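# Set deadbolt latch to longer backset on bench

## Task

Adjust the deadbolt latch so it is at its longer backset and have it resting on the bench, then release it and pull the grippers away. It only counts if the latch stays in that setting and position by itself once the robot is no longer touching it.

## Robot and tools

Robot: two six-joint arms with parallel grippers, named left_arm and right_arm. The names do not mean image sides; left_arm sits on the +y side of the table. Each base is slightly tilted; mounting plates and the metal frame behind the arms are fixed obstacles.

Scene frame: origin on the tabletop midway between the arms, +z up, +x out over the table, +y toward left_arm. Printed gripper positions are in metres in this frame, with orientation as quat_wxyz, and may be somewhat off, especially when reaching far. end_effector_position is the point between the finger pads, roughly 1 cm short of the fingertips. Fingers extend along the gripper's +z axis and close along its y axis.

Tool execute_actions takes "actions", a list holding at most one item, and an optional "pictures" boolean (camera images come by default).
- Empty list {"actions": []}: commands nothing, just reports the state.
- Motion: {"rows": [...], "steps": n}, n from 1 to 15 (default 15). Each control step is 1/30 s. Each row drives one step; if rows run out, the final row is held for the rest. Up to 15 rows.
- Wait: {"steps": n} with no rows, n up to 300; returns after that many steps have elapsed since the previous result.

Every row is a single list of 14 numbers covering both arms, even if one arm stays still: left_arm waist, shoulder, elbow, wrist pitch, wrist yaw, wrist roll, opening, then the same seven for right_arm. The six joint values are absolute target angles in radians (same convention as the Joint positions line), not offsets. Ranges per arm: waist -2.880 to 2.880, shoulder 0.000 to 3.142, elbow 0.000 to 3.019, wrist pitch -1.693 to 1.571, wrist yaw -1.571 to 1.571, wrist roll -2.094 to 2.094. A target beyond an end by more than 0.019 rad, and farther out than the joint currently is, gets the whole call rejected (nothing is sent). True ends may differ by up to 0.019 rad from these; overshooting targets are clipped to the real end and the reply may say "joint sent to its limit" (possibly about an earlier action). Absence of that line does not prove there is more room.
Opening is an absolute value from -1 (closed) to +1 (fully open, about 0.094 m between pads).

Motion limits: each step, a joint's target is kept within a lead of its measured angle: 0.264 rad waist, 0.32 shoulder, 0.276 elbow, 0.33 wrist pitch, 0.186 wrist yaw, 0.522 wrist roll. If the targets would move a gripper more than 70 mm from where it is, all that arm's targets are pulled back proportionally. Distant goals therefore need several actions.

Between calls the arms keep heading to the last row sent, until everything has nearly stopped or a step is HELD. Fingers still in motion finish moving.

Result lines: the state line gives each gripper's position and quaternion ('left_arm: ...' | 'right_arm: ...'). Joint positions and Joint velocities list each arm's six joints (rad, rad/s) plus the pad gap (m, m/s). grip_measured is finger opening on the command scale; each gripper can read off by about 1 mm consistently. HELD marks steps where your row (or part) was not sent. "joint command not followed" means the clearance check altered or blocked joint targets on some steps; the rest was applied. MOTOR HOT appears from 85 °C; at 100 °C an OVER-TEMPERATURE FAULT makes that arm drop and release until cooled, so avoid holding loads longer than needed.

Gripping: away from ±1, fingers go where grip_measured equals your command. To hold something, command about 0.03 below the current grip_measured for a firm grip, less for a gentle one. Pad force caps near 50 to 62 N, lower for parts thinner than about 2 mm; first contact can spike.

Cameras: cam_high and cam_low (896x504, fixed) and cam_left_wrist, cam_right_wrist (616x616 fisheye, move with the hands). Calibration is given but may be off by a few degrees and millimetres.

zoom_image: {"camera": name, "region": [x0, y0, x1, y1]} in pixels of that camera's latest image, top-left origin, at most 504 by 504; returns a closer look.
show_instructions: no arguments; shows the reference pages (a deadbolt latch manual) explaining how the backset is changed.
read_manual: optional "section", only "licences"; licence text, moves nothing.
finished_scene: {"scene": number of the current scene}; ends and grades it, irreversible. Replying with no tool call also ends things.

Avoid: knocking or placing anything off the table, arms striking or pushing hard on each other, dropping or slamming parts, very hard pushes. Loose objects may occasionally get nudged by outside disturbances. Before finishing, open the grippers and retreat so the latch remains at the long backset on its own.

Each tool is called after "Emit:" as a command line: name --argument value for each argument, lists and objects as JSON in quotes; but a table of rows of numbers goes row by row, as --pt "numbers of a row", without its own name.

## Session

Emit:
execute_actions --actions '[]'

Scene clock: 0.00 s of 4900.00 s.
left_arm: end_effector_position=(+0.7189, +0.1860, +0.2962) grip_measured=+1.000 end_effector_quat_wxyz=(-0.109, +0.515, +0.824, +0.210) | right_arm: end_effector_position=(+0.4978, -0.3310, +0.1902) grip_measured=+1.000 end_effector_quat_wxyz=(+0.084, -0.377, +0.890, -0.242)
Joint positions: left_arm=[-0.395  2.235  2.115 -1.306 -0.588  0.852  0.094] | right_arm=[-0.095  1.836  0.905 -0.013  0.369 -0.883  0.094]
Joint velocities: left_arm=[-0.015 -0.005 -0.017  0.002  0.007  0.037  0.   ] | right_arm=[-0.024 -0.015 -0.027  0.002 -0.066 -0.066  0.   ]
Motor temperatures (°C, as the motors report them): left_arm=[27 30 31 26 27 26] | right_arm=[27 36 29 26 29 25]
camera_calibration (this result's frames):
cam_left_wrist: T_world_to_cam=[[-0.895902, -0.373489, -0.240554, 0.789349], [-0.386133, 0.386892, 0.837386, -0.0399873], [-0.219686, 0.843102, -0.490834, 0.271236], [0, 0, 0, 1]] pos_world=[0.751325, 0.081605, 0.356498]
cam_right_wrist: T_world_to_cam=[[0.618133, -0.605772, 0.500951, -0.597187], [-0.773297, -0.354179, 0.525898, 0.171765], [-0.141148, -0.712459, -0.687371, 0.092176], [0, 0, 0, 1]] pos_world=[0.514977, -0.235252, 0.27219]

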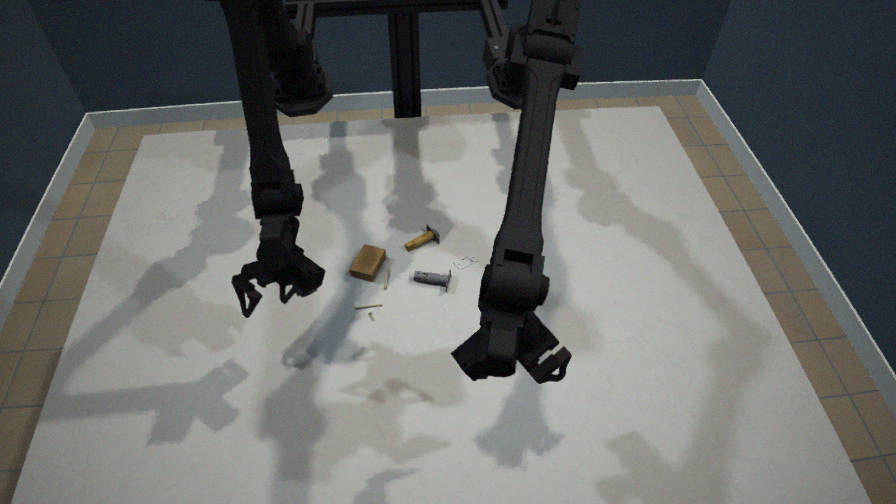

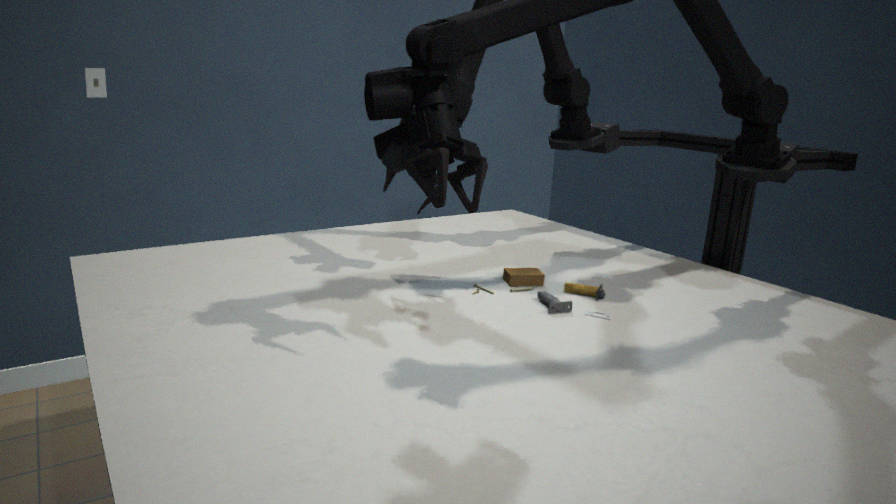

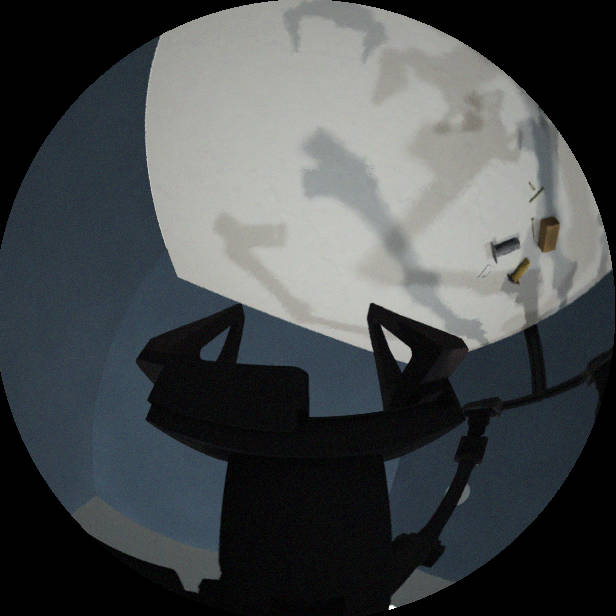

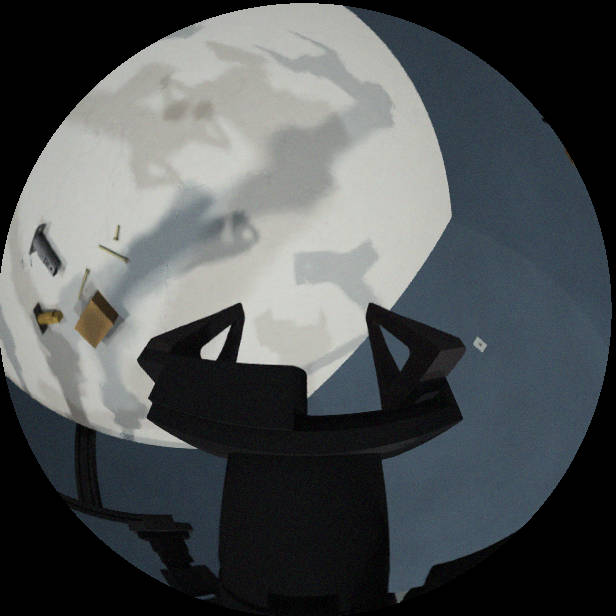

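Emit:
zoom_image --camera "cam_high" --region '[330,210,510,330]'

Emit:
zoom_image --camera "cam_low" --region '[450,250,630,340]'

Region (330, 210, 510, 330) of cam_high's 896x504 image, scaled by 2.800, with more detail than that image has.

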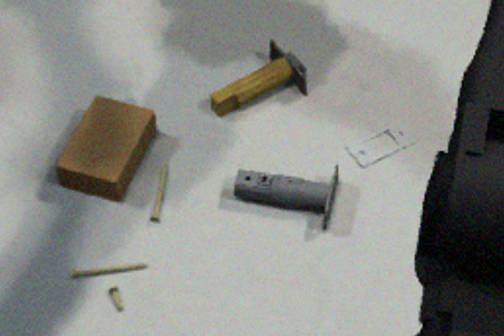

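Region (450, 250, 630, 340) of cam_low's 896x504 image, scaled by 2.800, with more detail than that image has.

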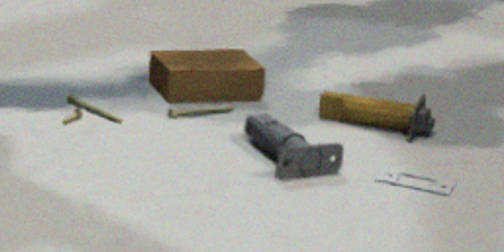

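Emit:
execute_actions --actions '[{"rows":[[-0.62,2.03,0.9,-0.24,-0.166,1.364,0.7,-0.25,1.95,0.95,1.3,-1.05,-0.04,0.2]],"steps":15}]' --pictures false

Emit:
execute_actions --actions '[{"steps":45}]'

Scene clock: 74.17 s of 4900.00 s.
left_arm: end_effector_position=(+0.5876, -0.0258, +0.2358) grip_measured=+0.703 end_effector_quat_wxyz=(+0.134, +0.733, +0.665, +0.056) | right_arm: end_effector_position=(+0.6005, -0.2269, +0.3655) grip_measured=+0.201 end_effector_quat_wxyz=(+0.650, -0.328, +0.642, +0.241)
Joint positions: left_arm=[-0.636  2.     1.421 -0.501 -0.171  1.245  0.08 ] | right_arm=[-0.265  1.945  0.942  1.259 -1.006 -0.091  0.056]
Joint velocities: left_arm=[-0.435 -0.024 -1.546  1.902  0.037  0.359  0.   ] | right_arm=[ 0.19  -0.083  0.012  0.525 -1.355  0.198  0.   ]
Motor temperatures (°C, as the motors report them): left_arm=[27 34 36 26 27 26] | right_arm=[27 38 31 26 29 25]
Steps of this call (steps 1 to 90: nothing new was sent; then 70.67 s passed at rest; steps 91 to 105: all 15 steps of this action). Readings (joint positions):
91: left_arm=[-0.398 2.228 2.099 -1.283 -0.560 0.877] | right_arm=[-0.103 1.841 0.904 0.028 0.298 -0.824]
92: left_arm=[-0.400 2.209 2.060 -1.237 -0.522 0.913] | right_arm=[-0.118 1.856 0.903 0.119 0.205 -0.736]
94: left_arm=[-0.419 2.168 1.979 -1.156 -0.446 0.978] | right_arm=[-0.170 1.900 0.918 0.317 0.011 -0.547]
98: left_arm=[-0.488 2.087 1.804 -0.961 -0.274 1.095] | right_arm=[-0.265 1.955 0.931 0.722 -0.370 -0.253]
105: the state above

Scene clock: 75.67 s of 4900.00 s.
left_arm: end_effector_position=(+0.3522, +0.0757, +0.1108) grip_measured=+0.702 end_effector_quat_wxyz=(-0.013, +0.790, +0.614, -0.006) | right_arm: end_effector_position=(+0.5946, -0.2119, +0.3703) grip_measured=+0.201 end_effector_quat_wxyz=(+0.645, -0.336, +0.631, +0.270)
Joint positions: left_arm=[-0.625  2.037  0.887 -0.252 -0.167  1.352  0.08 ] | right_arm=[-0.249  1.943  0.942  1.283 -1.048 -0.048  0.056]
Joint velocities: left_arm=[ 0.005  0.005 -0.007 -0.012  0.022 -0.022  0.001] | right_arm=[-0.005  0.005 -0.002 -0.017  0.051 -0.022 -0.001]
Motor temperatures (°C, as the motors report them): left_arm=[27 34 35 26 27 26] | right_arm=[27 38 31 26 29 25]
Steps of this call (steps 1 to 45: the robot went on to your last target). Readings (joint positions):
1: left_arm=[-0.648 2.000 1.369 -0.447 -0.169 1.256] | right_arm=[-0.259 1.943 0.942 1.272 -1.033 -0.083]
2: left_arm=[-0.657 2.000 1.318 -0.410 -0.168 1.265] | right_arm=[-0.254 1.943 0.942 1.279 -1.042 -0.076]
4: left_arm=[-0.664 2.001 1.219 -0.363 -0.167 1.280] | right_arm=[-0.249 1.943 0.942 1.282 -1.048 -0.066]
8: left_arm=[-0.657 2.001 1.031 -0.308 -0.167 1.303] | right_arm=[-0.249 1.943 0.942 1.283 -1.048 -0.056]
45: the state above
All arms were judged still, so your last target was given up. Only a new action makes them travel on or press farther. Fingers that are still opening or closing keep moving.
camera_calibration (this result's frames):
cam_left_wrist: T_world_to_cam=[[-0.96792, 0.250582, 0.0184041, 0.324426], [0.213433, 0.781354, 0.586457, -0.196855], [0.132575, 0.571572, -0.809771, 0.124536], [0, 0, 0, 1]] pos_world=[0.339524, 0.00133728, 0.210322]
cam_right_wrist: T_world_to_cam=[[0.768783, -0.634532, 0.0796434, -0.614734], [-0.33404, -0.504637, -0.79609, 0.390586], [0.545335, 0.585416, -0.599915, 0.148885], [0, 0, 0, 1]] pos_world=[0.521876, -0.280124, 0.44922]

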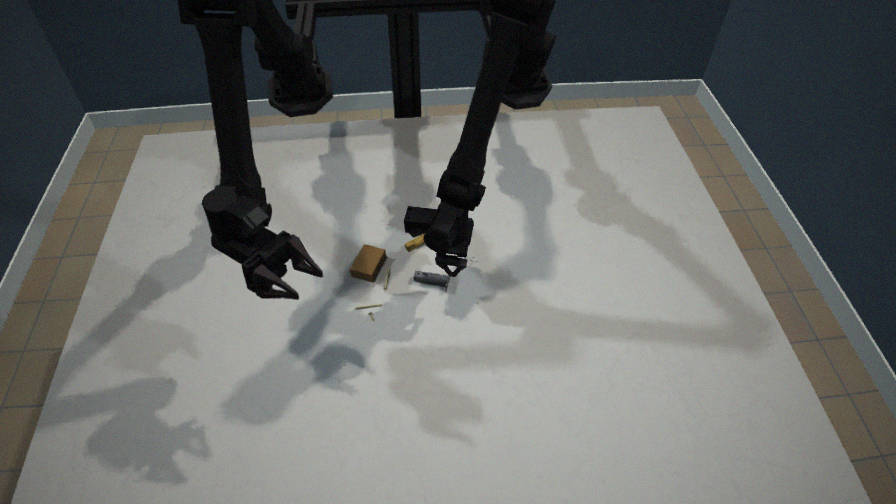

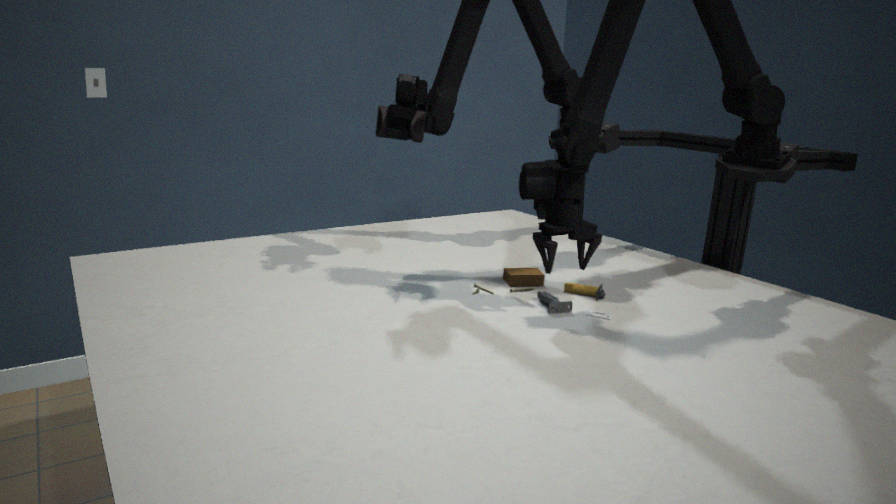

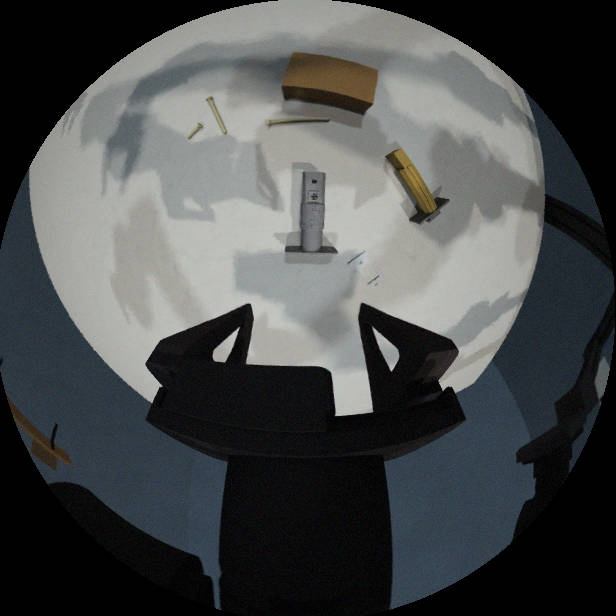

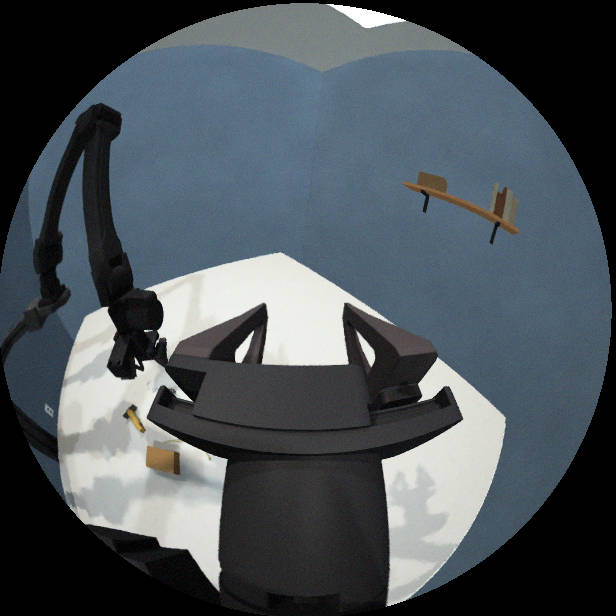

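Emit:
execute_actions --actions '[{"rows":[[-0.632,2.14,0.95,-0.2,-0.166,1.364,0.7,-0.25,1.95,0.95,1.3,-1.05,-0.04,0.2],[-0.632,2.14,0.95,-0.2,-0.166,1.364,0.7,-0.25,1.95,0.95,1.3,-1.05,-0.04,0.2],[-0.632,2.14,0.95,-0.2,-0.166,1.364,0.7,-0.25,1.95,0.95,1.3,-1.05,-0.04,0.2],[-0.632,2.14,0.95,-0.2,-0.166,1.364,0.7,-0.25,1.95,0.95,1.3,-1.05,-0.04,0.2],[-0.632,2.14,0.95,-0.2,-0.166,1.364,0.7,-0.25,1.95,0.95,1.3,-1.05,-0.04,0.2],[-0.632,2.24,1.0,-0.14,-0.166,1.364,0.7,-0.25,1.95,0.95,1.3,-1.05,-0.04,0.2]],"steps":15}]' --pictures false

Emit:
execute_actions --actions '[{"steps":10}]'

Scene clock: 100.10 s of 4900.00 s.
left_arm: end_effector_position=(+0.3555, +0.0609, +0.0409) grip_measured=+0.702 end_effector_quat_wxyz=(-0.013, +0.790, +0.613, -0.006) | right_arm: end_effector_position=(+0.5946, -0.2119, +0.3703) grip_measured=+0.201 end_effector_quat_wxyz=(+0.645, -0.336, +0.631, +0.270)
Joint positions: left_arm=[-0.625  2.244  0.995 -0.153 -0.167  1.353  0.08 ] | right_arm=[-0.249  1.943  0.942  1.283 -1.048 -0.048  0.056]
Joint velocities: left_arm=[-0.015 -0.005 -0.007  0.007  0.007  0.037 -0.   ] | right_arm=[ 0.005 -0.005 -0.017 -0.007  0.007 -0.037 -0.001]
Motor temperatures (°C, as the motors report them): left_arm=[27 32 33 26 26 26] | right_arm=[27 39 31 27 29 25]
Steps of this call (steps 1 to 90: nothing new was sent; then 20.93 s passed at rest; steps 91 to 105: all 15 steps of this action). Readings (joint positions):
91: left_arm=[-0.625 2.042 0.890 -0.248 -0.167 1.353] | right_arm=[-0.249 1.943 0.942 1.283 -1.048 -0.048]
92: left_arm=[-0.625 2.054 0.900 -0.237 -0.167 1.353] | right_arm=[-0.249 1.943 0.942 1.283 -1.048 -0.048]
94: left_arm=[-0.625 2.093 0.929 -0.221 -0.167 1.353] | right_arm=[-0.249 1.943 0.942 1.283 -1.048 -0.048]
98: left_arm=[-0.625 2.177 0.977 -0.172 -0.167 1.353] | right_arm=[-0.249 1.943 0.942 1.283 -1.048 -0.048]
105: the state above

Scene clock: 100.43 s of 4900.00 s.
left_arm: end_effector_position=(+0.3562, +0.0606, +0.0410) grip_measured=+0.702 end_effector_quat_wxyz=(-0.012, +0.790, +0.613, -0.005) | right_arm: end_effector_position=(+0.5946, -0.2119, +0.3703) grip_measured=+0.201 end_effector_quat_wxyz=(+0.645, -0.336, +0.631, +0.270)
Joint positions: left_arm=[-0.625  2.243  0.996 -0.152 -0.167  1.353  0.08 ] | right_arm=[-0.249  1.943  0.942  1.283 -1.048 -0.048  0.056]
Joint velocities: left_arm=[-0.015 -0.015 -0.007  0.002 -0.022  0.051  0.001] | right_arm=[-0.015  0.005 -0.002  0.002 -0.051  0.081 -0.   ]
Motor temperatures (°C, as the motors report them): left_arm=[27 32 33 26 26 26] | right_arm=[27 39 31 27 29 25]
Steps of this call (steps 1 to 10: the robot went on to your last target). Readings (joint positions):
1: left_arm=[-0.625 2.244 0.996 -0.152 -0.167 1.353] | right_arm=[-0.249 1.943 0.942 1.283 -1.048 -0.048]
2: left_arm=[-0.625 2.243 0.996 -0.152 -0.167 1.353] | right_arm=[-0.249 1.943 0.942 1.283 -1.048 -0.048]
4: left_arm=[-0.625 2.243 0.996 -0.152 -0.167 1.353] | right_arm=[-0.249 1.943 0.942 1.283 -1.048 -0.048]
8: left_arm=[-0.625 2.243 0.996 -0.152 -0.167 1.353] | right_arm=[-0.249 1.943 0.942 1.283 -1.048 -0.048]
10: the state above
camera_calibration (this result's frames):
cam_left_wrist: T_world_to_cam=[[-0.96788, 0.250913, 0.0158335, 0.333476], [0.212308, 0.781986, 0.586023, -0.144629], [0.134659, 0.570562, -0.81014, 0.0754782], [0, 0, 0, 1]] pos_world=[0.343307, -0.0136406, 0.140624]
cam_right_wrist: T_world_to_cam=[[0.768783, -0.634532, 0.0796434, -0.614734], [-0.33404, -0.504637, -0.79609, 0.390586], [0.545335, 0.585416, -0.599915, 0.148885], [0, 0, 0, 1]] pos_world=[0.521876, -0.280124, 0.44922]

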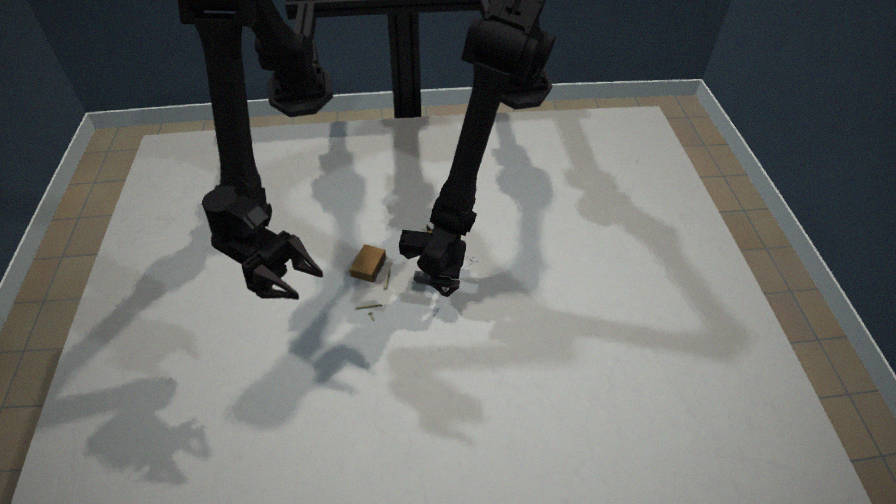

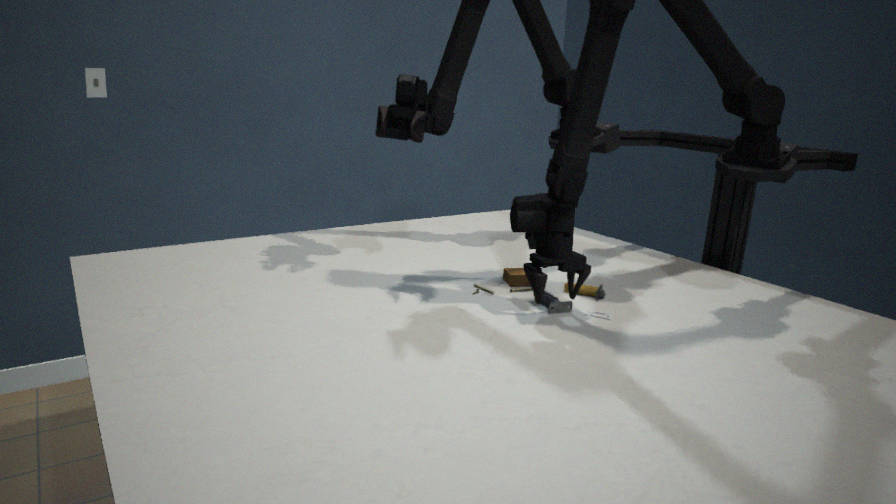

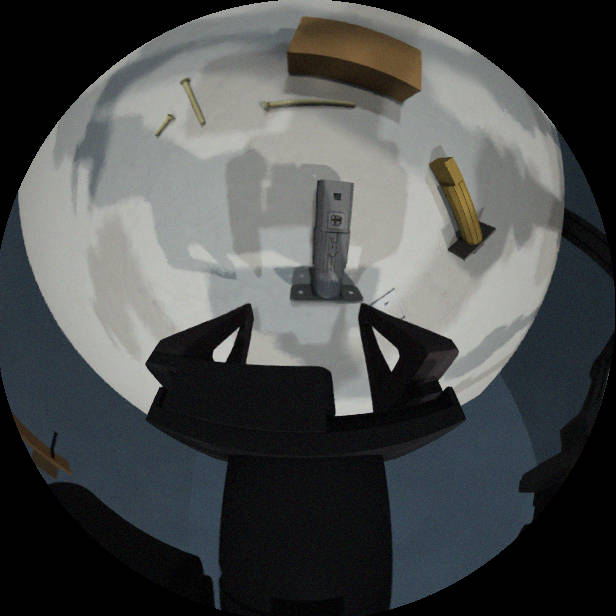

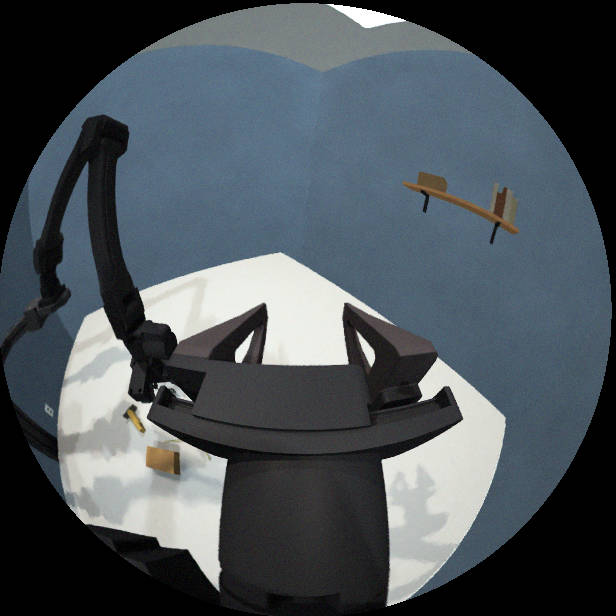

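Emit:
execute_actions --actions '[{"rows":[[-0.632,2.228,0.975,-0.12,-0.166,1.364,1.0,-0.25,1.95,0.95,1.3,-1.05,-0.04,0.2]],"steps":15}]'

Scene clock: 123.37 s of 4900.00 s.
left_arm: end_effector_position=(+0.3543, +0.0619, +0.0428) grip_measured=+1.000 end_effector_quat_wxyz=(-0.008, +0.789, +0.614, -0.003) | right_arm: end_effector_position=(+0.5946, -0.2119, +0.3703) grip_measured=+0.201 end_effector_quat_wxyz=(+0.645, -0.336, +0.631, +0.270)
Joint positions: left_arm=[-0.625  2.236  0.98  -0.134 -0.167  1.353  0.094] | right_arm=[-0.249  1.943  0.942  1.283 -1.048 -0.048  0.056]
Joint velocities: left_arm=[-0.015  0.005  0.002  0.002 -0.037  0.081  0.   ] | right_arm=[ 0.005 -0.005  0.002 -0.017 -0.007  0.022  0.001]
Motor temperatures (°C, as the motors report them): left_arm=[27 32 32 26 26 26] | right_arm=[27 39 31 27 29 25]
Steps of this call (steps 1 to 15: the robot went on to your last target; steps 16 to 90: nothing new was sent; then 19.43 s passed at rest; steps 91 to 105: all 15 steps of this action). Readings (joint positions):
91: left_arm=[-0.625 2.243 0.995 -0.148 -0.167 1.353] | right_arm=[-0.249 1.943 0.942 1.283 -1.048 -0.048]
92: left_arm=[-0.625 2.242 0.991 -0.142 -0.167 1.353] | right_arm=[-0.249 1.943 0.942 1.283 -1.048 -0.048]
94: left_arm=[-0.625 2.238 0.984 -0.136 -0.167 1.353] | right_arm=[-0.249 1.943 0.942 1.283 -1.048 -0.048]
98: left_arm=[-0.625 2.236 0.980 -0.135 -0.167 1.353] | right_arm=[-0.249 1.943 0.942 1.283 -1.048 -0.048]
105: the state above
camera_calibration (this result's frames):
cam_left_wrist: T_world_to_cam=[[-0.96837, 0.249432, 0.00663554, 0.331889], [0.206147, 0.784775, 0.584493, -0.144221], [0.140584, 0.567374, -0.811371, 0.0746031], [0, 0, 0, 1]] pos_world=[0.340634, -0.0119308, 0.142625]
cam_right_wrist: T_world_to_cam=[[0.768783, -0.634532, 0.0796434, -0.614734], [-0.33404, -0.504637, -0.79609, 0.390586], [0.545335, 0.585416, -0.599915, 0.148885], [0, 0, 0, 1]] pos_world=[0.521876, -0.280124, 0.44922]

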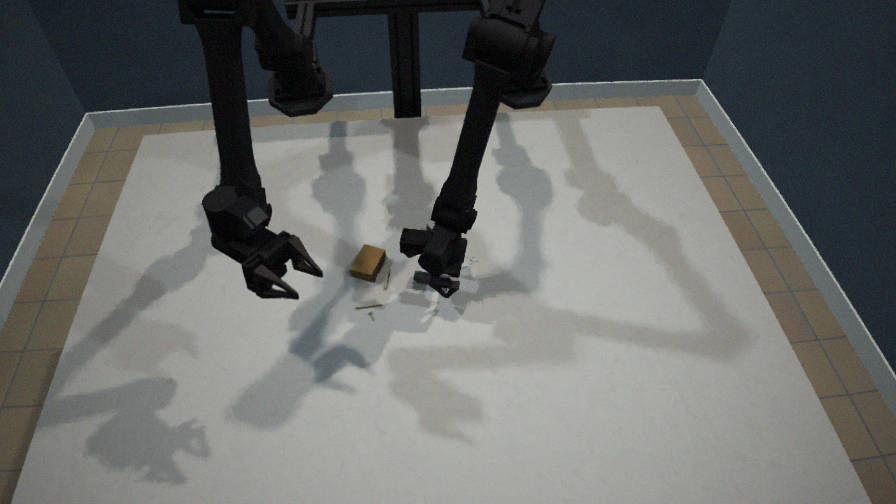

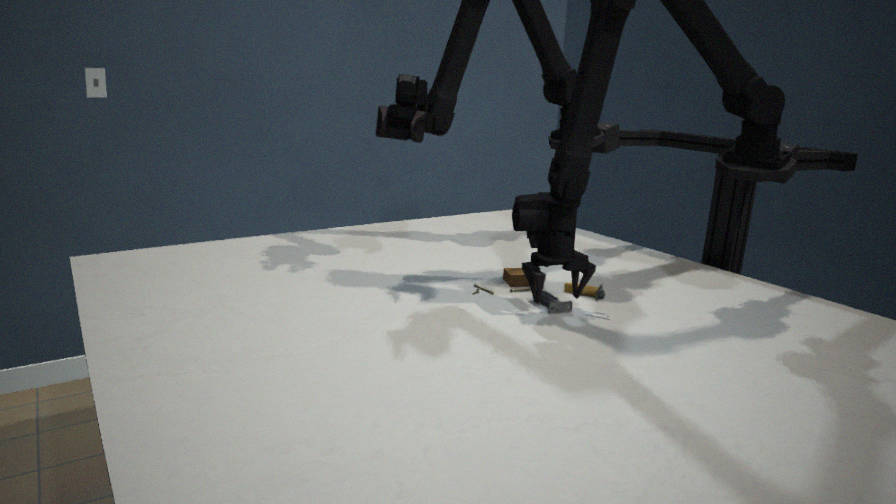

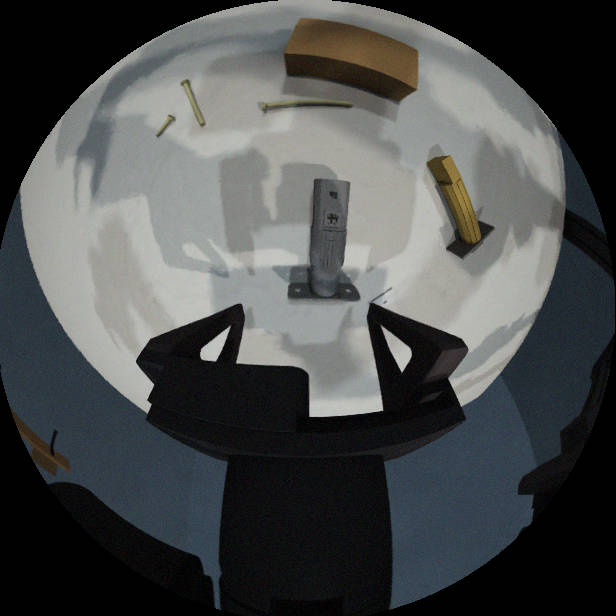

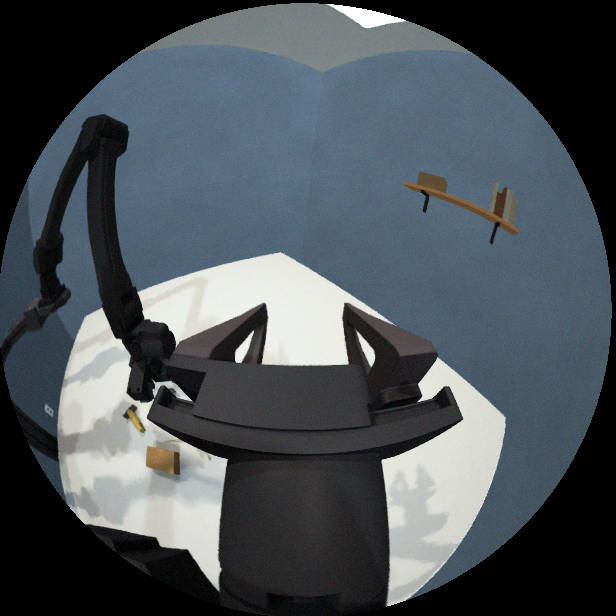

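Emit:
execute_actions --actions '[{"rows":[[-0.632,2.25,0.965,-0.11,-0.166,1.364,1.0,-0.25,1.95,0.95,1.3,-1.05,-0.04,0.2],[-0.632,2.26,0.965,-0.10,-0.166,1.364,1.0,-0.25,1.95,0.95,1.3,-1.05,-0.04,0.2],[-0.632,2.27,0.965,-0.09,-0.166,1.364,1.0,-0.25,1.95,0.95,1.3,-1.05,-0.04,0.2],[-0.632,2.28,0.965,-0.075,-0.166,1.364,1.0,-0.25,1.95,0.95,1.3,-1.05,-0.04,0.2],[-0.632,2.288,0.965,-0.06,-0.166,1.364,1.0,-0.25,1.95,0.95,1.3,-1.05,-0.04,0.2]],"steps":15}]'

Scene clock: 133.40 s of 4900.00 s.
left_arm: end_effector_position=(+0.3459, +0.0635, +0.0292) grip_measured=+1.000 end_effector_quat_wxyz=(-0.003, +0.789, +0.615, -0.001) | right_arm: end_effector_position=(+0.5946, -0.2119, +0.3703) grip_measured=+0.201 end_effector_quat_wxyz=(+0.645, -0.336, +0.631, +0.270)
Joint positions: left_arm=[-0.625  2.273  0.97  -0.075 -0.167  1.353  0.094] | right_arm=[-0.249  1.943  0.942  1.283 -1.048 -0.048  0.056]
Joint velocities: left_arm=[ 0.005 -0.005  0.002 -0.002 -0.007  0.022  0.   ] | right_arm=[-0.005 -0.005  0.002 -0.007 -0.037  0.066 -0.002]
Motor temperatures (°C, as the motors report them): left_arm=[27 32 32 26 26 26] | right_arm=[27 39 31 27 29 25]
Steps of this call (steps 1 to 15: the robot went on to your last target; steps 16 to 90: nothing new was sent; then 6.53 s passed at rest; steps 91 to 105: all 15 steps of this action). Readings (joint positions):
91: left_arm=[-0.625 2.236 0.980 -0.131 -0.167 1.353] | right_arm=[-0.249 1.943 0.942 1.283 -1.048 -0.048]
92: left_arm=[-0.625 2.236 0.978 -0.126 -0.167 1.353] | right_arm=[-0.249 1.943 0.942 1.283 -1.048 -0.048]
94: left_arm=[-0.625 2.239 0.974 -0.111 -0.167 1.353] | right_arm=[-0.249 1.943 0.942 1.283 -1.048 -0.048]
98: left_arm=[-0.625 2.260 0.973 -0.078 -0.167 1.353] | right_arm=[-0.249 1.943 0.942 1.283 -1.048 -0.048]
105: the state above
camera_calibration (this result's frames):
cam_left_wrist: T_world_to_cam=[[-0.968852, 0.247603, -0.00439861, 0.324053], [0.198764, 0.788099, 0.582574, -0.133375], [0.147713, 0.563553, -0.812766, 0.0615848], [0, 0, 0, 1]] pos_world=[0.331373, -0.00983006, 0.12918]
cam_right_wrist: T_world_to_cam=[[0.7688, -0.634558, 0.0792633, -0.614609], [-0.33428, -0.504441, -0.796113, 0.390779], [0.545163, 0.585556, -0.599935, 0.149024], [0, 0, 0, 1]] pos_world=[0.521899, -0.280142, 0.449225]

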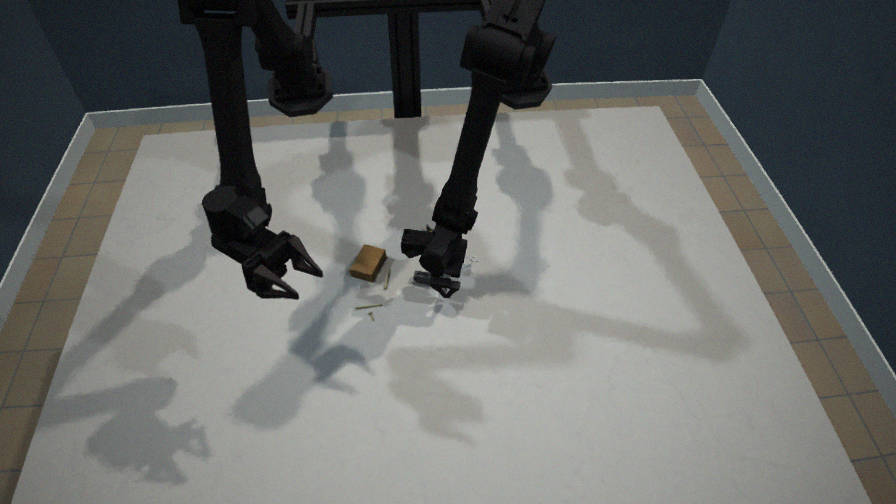

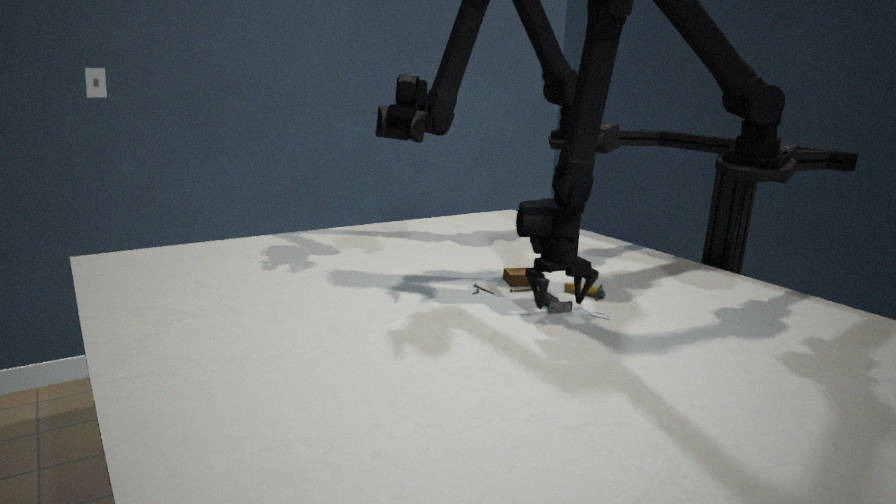

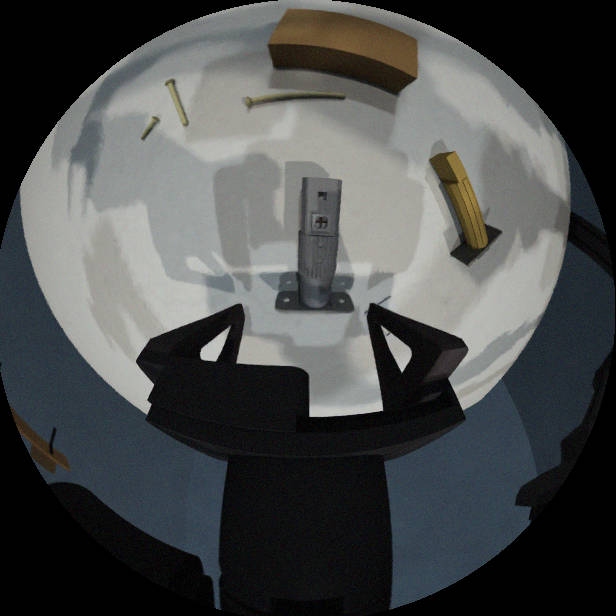

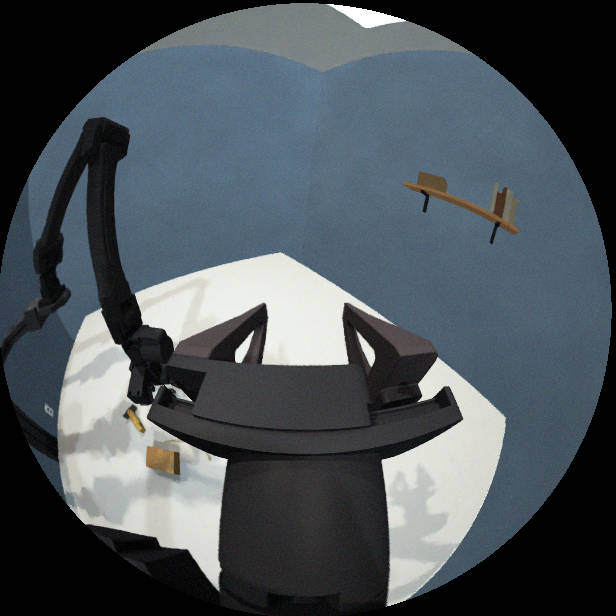

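Emit:
execute_actions --actions '[{"rows":[[-0.632,2.298,0.965,-0.055,-0.166,1.364,0.8,-0.25,1.95,0.95,1.3,-1.05,-0.04,0.2],[-0.632,2.306,0.965,-0.05,-0.166,1.364,0.7,-0.25,1.95,0.95,1.3,-1.05,-0.04,0.2]],"steps":15}]'

Scene clock: 137.27 s of 4900.00 s.
left_arm: end_effector_position=(+0.3427, +0.0642, +0.0244) grip_measured=+0.703 end_effector_quat_wxyz=(-0.003, +0.789, +0.615, -0.001) | right_arm: end_effector_position=(+0.5946, -0.2119, +0.3703) grip_measured=+0.201 end_effector_quat_wxyz=(+0.645, -0.336, +0.631, +0.270)
Joint positions: left_arm=[-0.625  2.286  0.97  -0.064 -0.167  1.353  0.08 ] | right_arm=[-0.249  1.943  0.942  1.283 -1.048 -0.048  0.056]
Joint velocities: left_arm=[-0.005 -0.015 -0.007 -0.012  0.022  0.095  0.   ] | right_arm=[-0.005 -0.005 -0.002  0.017 -0.022 -0.007 -0.001]
Motor temperatures (°C, as the motors report them): left_arm=[27 32 32 26 26 26] | right_arm=[27 39 31 27 29 25]
Steps of this call (steps 1 to 15: the robot went on to your last target; steps 16 to 90: nothing new was sent; then 0.37 s passed at rest; steps 91 to 105: all 15 steps of this action). Readings (joint positions):
91: left_arm=[-0.625 2.273 0.970 -0.074 -0.167 1.353] | right_arm=[-0.249 1.943 0.942 1.283 -1.048 -0.048]
92: left_arm=[-0.625 2.274 0.970 -0.071 -0.167 1.353] | right_arm=[-0.249 1.943 0.942 1.283 -1.048 -0.048]
94: left_arm=[-0.625 2.277 0.970 -0.066 -0.167 1.353] | right_arm=[-0.249 1.943 0.942 1.283 -1.048 -0.048]
98: left_arm=[-0.625 2.284 0.970 -0.064 -0.167 1.353] | right_arm=[-0.249 1.943 0.942 1.283 -1.048 -0.048]
105: the state above
camera_calibration (this result's frames):
cam_left_wrist: T_world_to_cam=[[-0.968779, 0.247912, -0.0025599, 0.320692], [0.199994, 0.787547, 0.5829, -0.130887], [0.146524, 0.56419, -0.81254, 0.0581327], [0, 0, 0, 1]] pos_world=[0.328339, -0.00922151, 0.12435]
cam_right_wrist: T_world_to_cam=[[0.7688, -0.634558, 0.0792633, -0.614609], [-0.33428, -0.504441, -0.796113, 0.390779], [0.545163, 0.585556, -0.599935, 0.149024], [0, 0, 0, 1]] pos_world=[0.521899, -0.280142, 0.449225]

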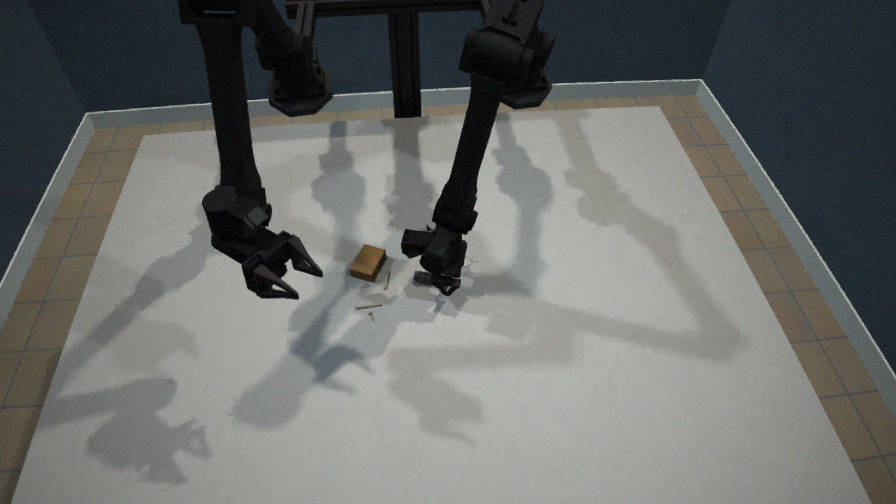

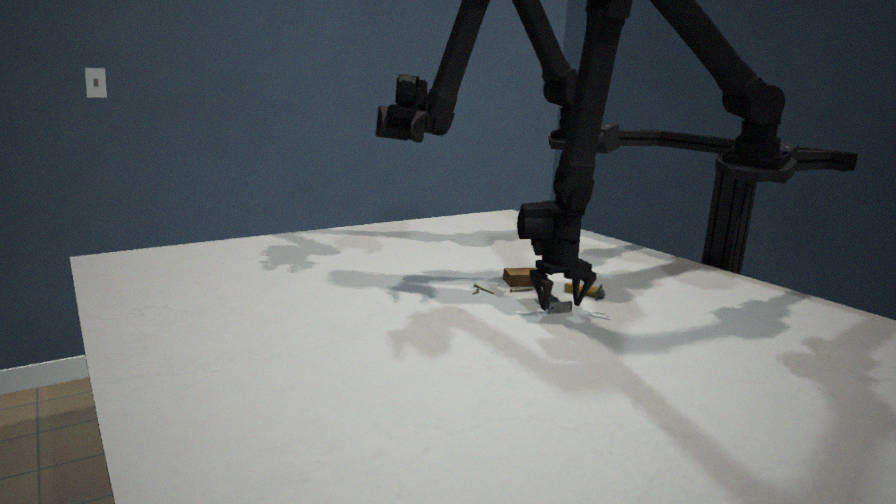

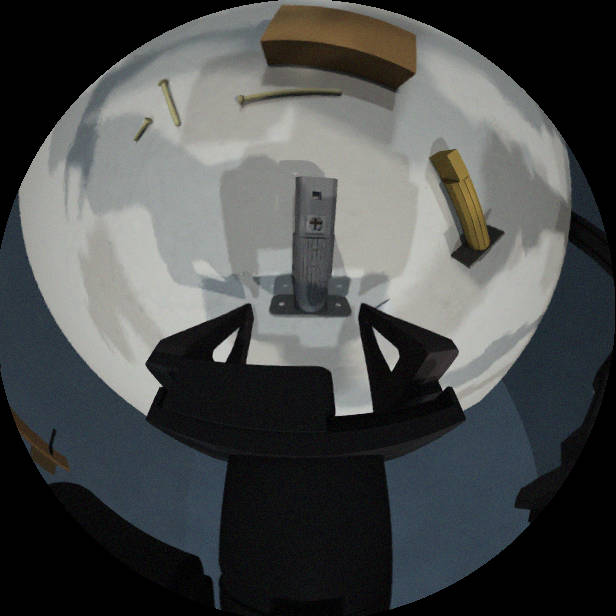

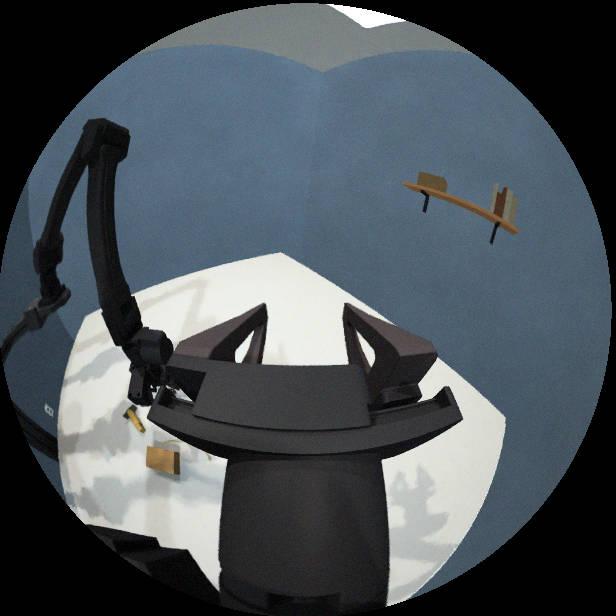

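Emit:
execute_actions --actions '[{"rows":[[-0.632,2.315,0.968,-0.045,-0.166,1.364,0.5,-0.25,1.95,0.95,1.3,-1.05,-0.04,0.2],[-0.632,2.315,0.968,-0.045,-0.166,1.364,0.4,-0.25,1.95,0.95,1.3,-1.05,-0.04,0.2],[-0.632,2.315,0.968,-0.045,-0.166,1.364,0.3,-0.25,1.95,0.95,1.3,-1.05,-0.04,0.2],[-0.632,2.315,0.968,-0.045,-0.166,1.364,0.3,-0.25,1.95,0.95,1.3,-1.05,-0.04,0.2],[-0.632,2.315,0.968,-0.045,-0.166,1.364,0.25,-0.25,1.95,0.95,1.3,-1.05,-0.04,0.2],[-0.632,2.315,0.968,-0.045,-0.166,1.364,0.2,-0.25,1.95,0.95,1.3,-1.05,-0.04,0.2],[-0.632,2.315,0.968,-0.045,-0.166,1.364,0.13,-0.25,1.95,0.95,1.3,-1.05,-0.04,0.2]],"steps":15}]'

Scene clock: 146.00 s of 4900.00 s.
left_arm: end_effector_position=(+0.3412, +0.0645, +0.0222) grip_measured=+0.158 end_effector_quat_wxyz=(-0.004, +0.789, +0.615, -0.002) | right_arm: end_effector_position=(+0.5946, -0.2119, +0.3703) grip_measured=+0.201 end_effector_quat_wxyz=(+0.645, -0.336, +0.631, +0.270)
Joint positions: left_arm=[-0.625  2.292  0.97  -0.059 -0.167  1.353  0.054] | right_arm=[-0.249  1.943  0.942  1.283 -1.048 -0.048  0.056]
Joint velocities: left_arm=[-0.005 -0.005  0.002 -0.012 -0.007  0.051 -0.001] | right_arm=[-0.005 -0.015 -0.007 -0.012 -0.022  0.051 -0.001]
Motor temperatures (°C, as the motors report them): left_arm=[27 32 32 26 26 26] | right_arm=[27 39 31 27 29 25]
Steps of this call (steps 1 to 15: the robot went on to your last target; steps 16 to 90: nothing new was sent; then 5.23 s passed at rest; steps 91 to 105: all 15 steps of this action). Readings (joint positions):
91: left_arm=[-0.625 2.286 0.970 -0.063 -0.167 1.353] | right_arm=[-0.249 1.943 0.942 1.283 -1.048 -0.048]
92: left_arm=[-0.625 2.287 0.970 -0.061 -0.167 1.353] | right_arm=[-0.249 1.943 0.942 1.283 -1.048 -0.048]
94: left_arm=[-0.625 2.289 0.970 -0.060 -0.167 1.353] | right_arm=[-0.249 1.943 0.942 1.283 -1.048 -0.048]
98: left_arm=[-0.625 2.292 0.970 -0.059 -0.167 1.353] | right_arm=[-0.249 1.943 0.942 1.283 -1.048 -0.048]
105: the state above
camera_calibration (this result's frames):
cam_left_wrist: T_world_to_cam=[[-0.968735, 0.248092, -0.00137572, 0.319048], [0.200829, 0.787414, 0.582792, -0.129813], [0.14567, 0.564295, -0.81262, 0.0567102], [0, 0, 0, 1]] pos_world=[0.326882, -0.00893807, 0.122177]
cam_right_wrist: T_world_to_cam=[[0.7688, -0.634558, 0.0792633, -0.614609], [-0.33428, -0.504441, -0.796113, 0.390779], [0.545163, 0.585556, -0.599935, 0.149024], [0, 0, 0, 1]] pos_world=[0.521899, -0.280142, 0.449225]

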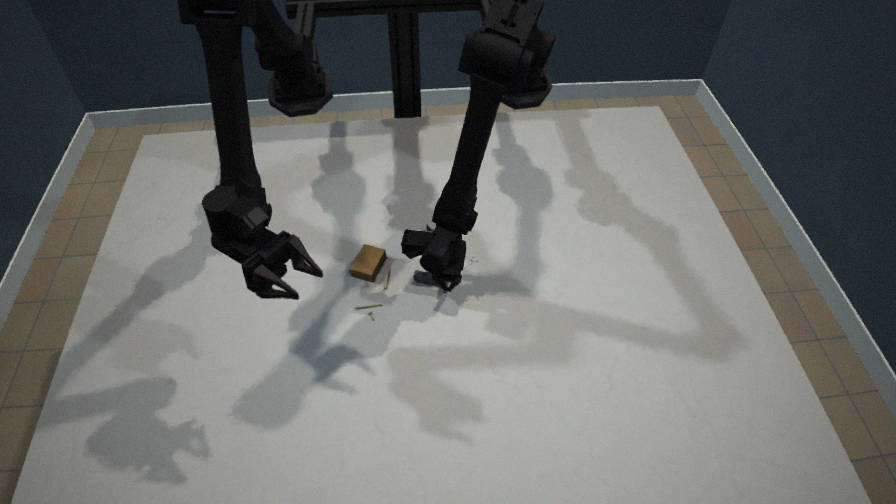

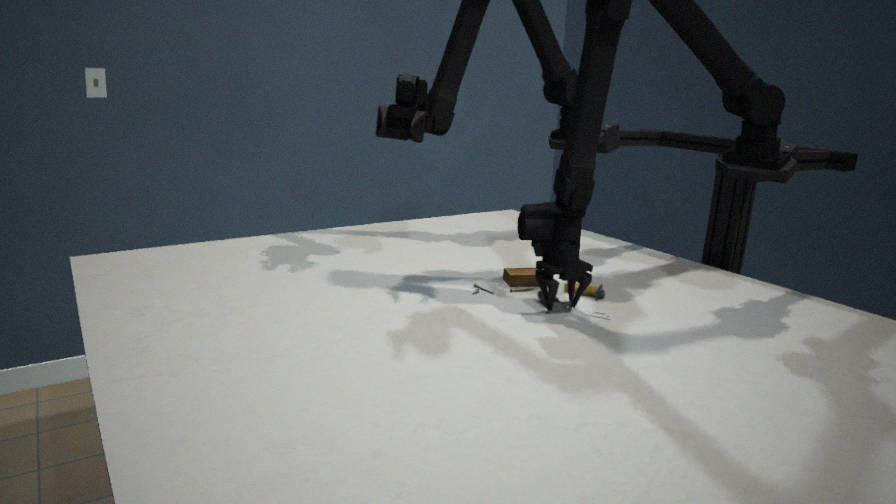

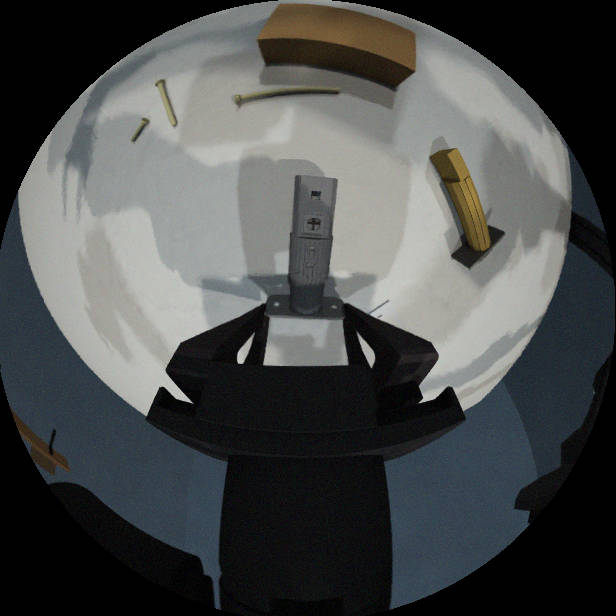

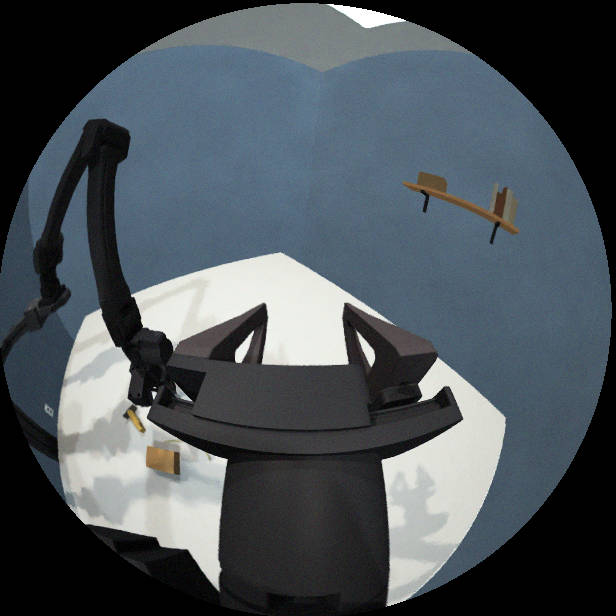

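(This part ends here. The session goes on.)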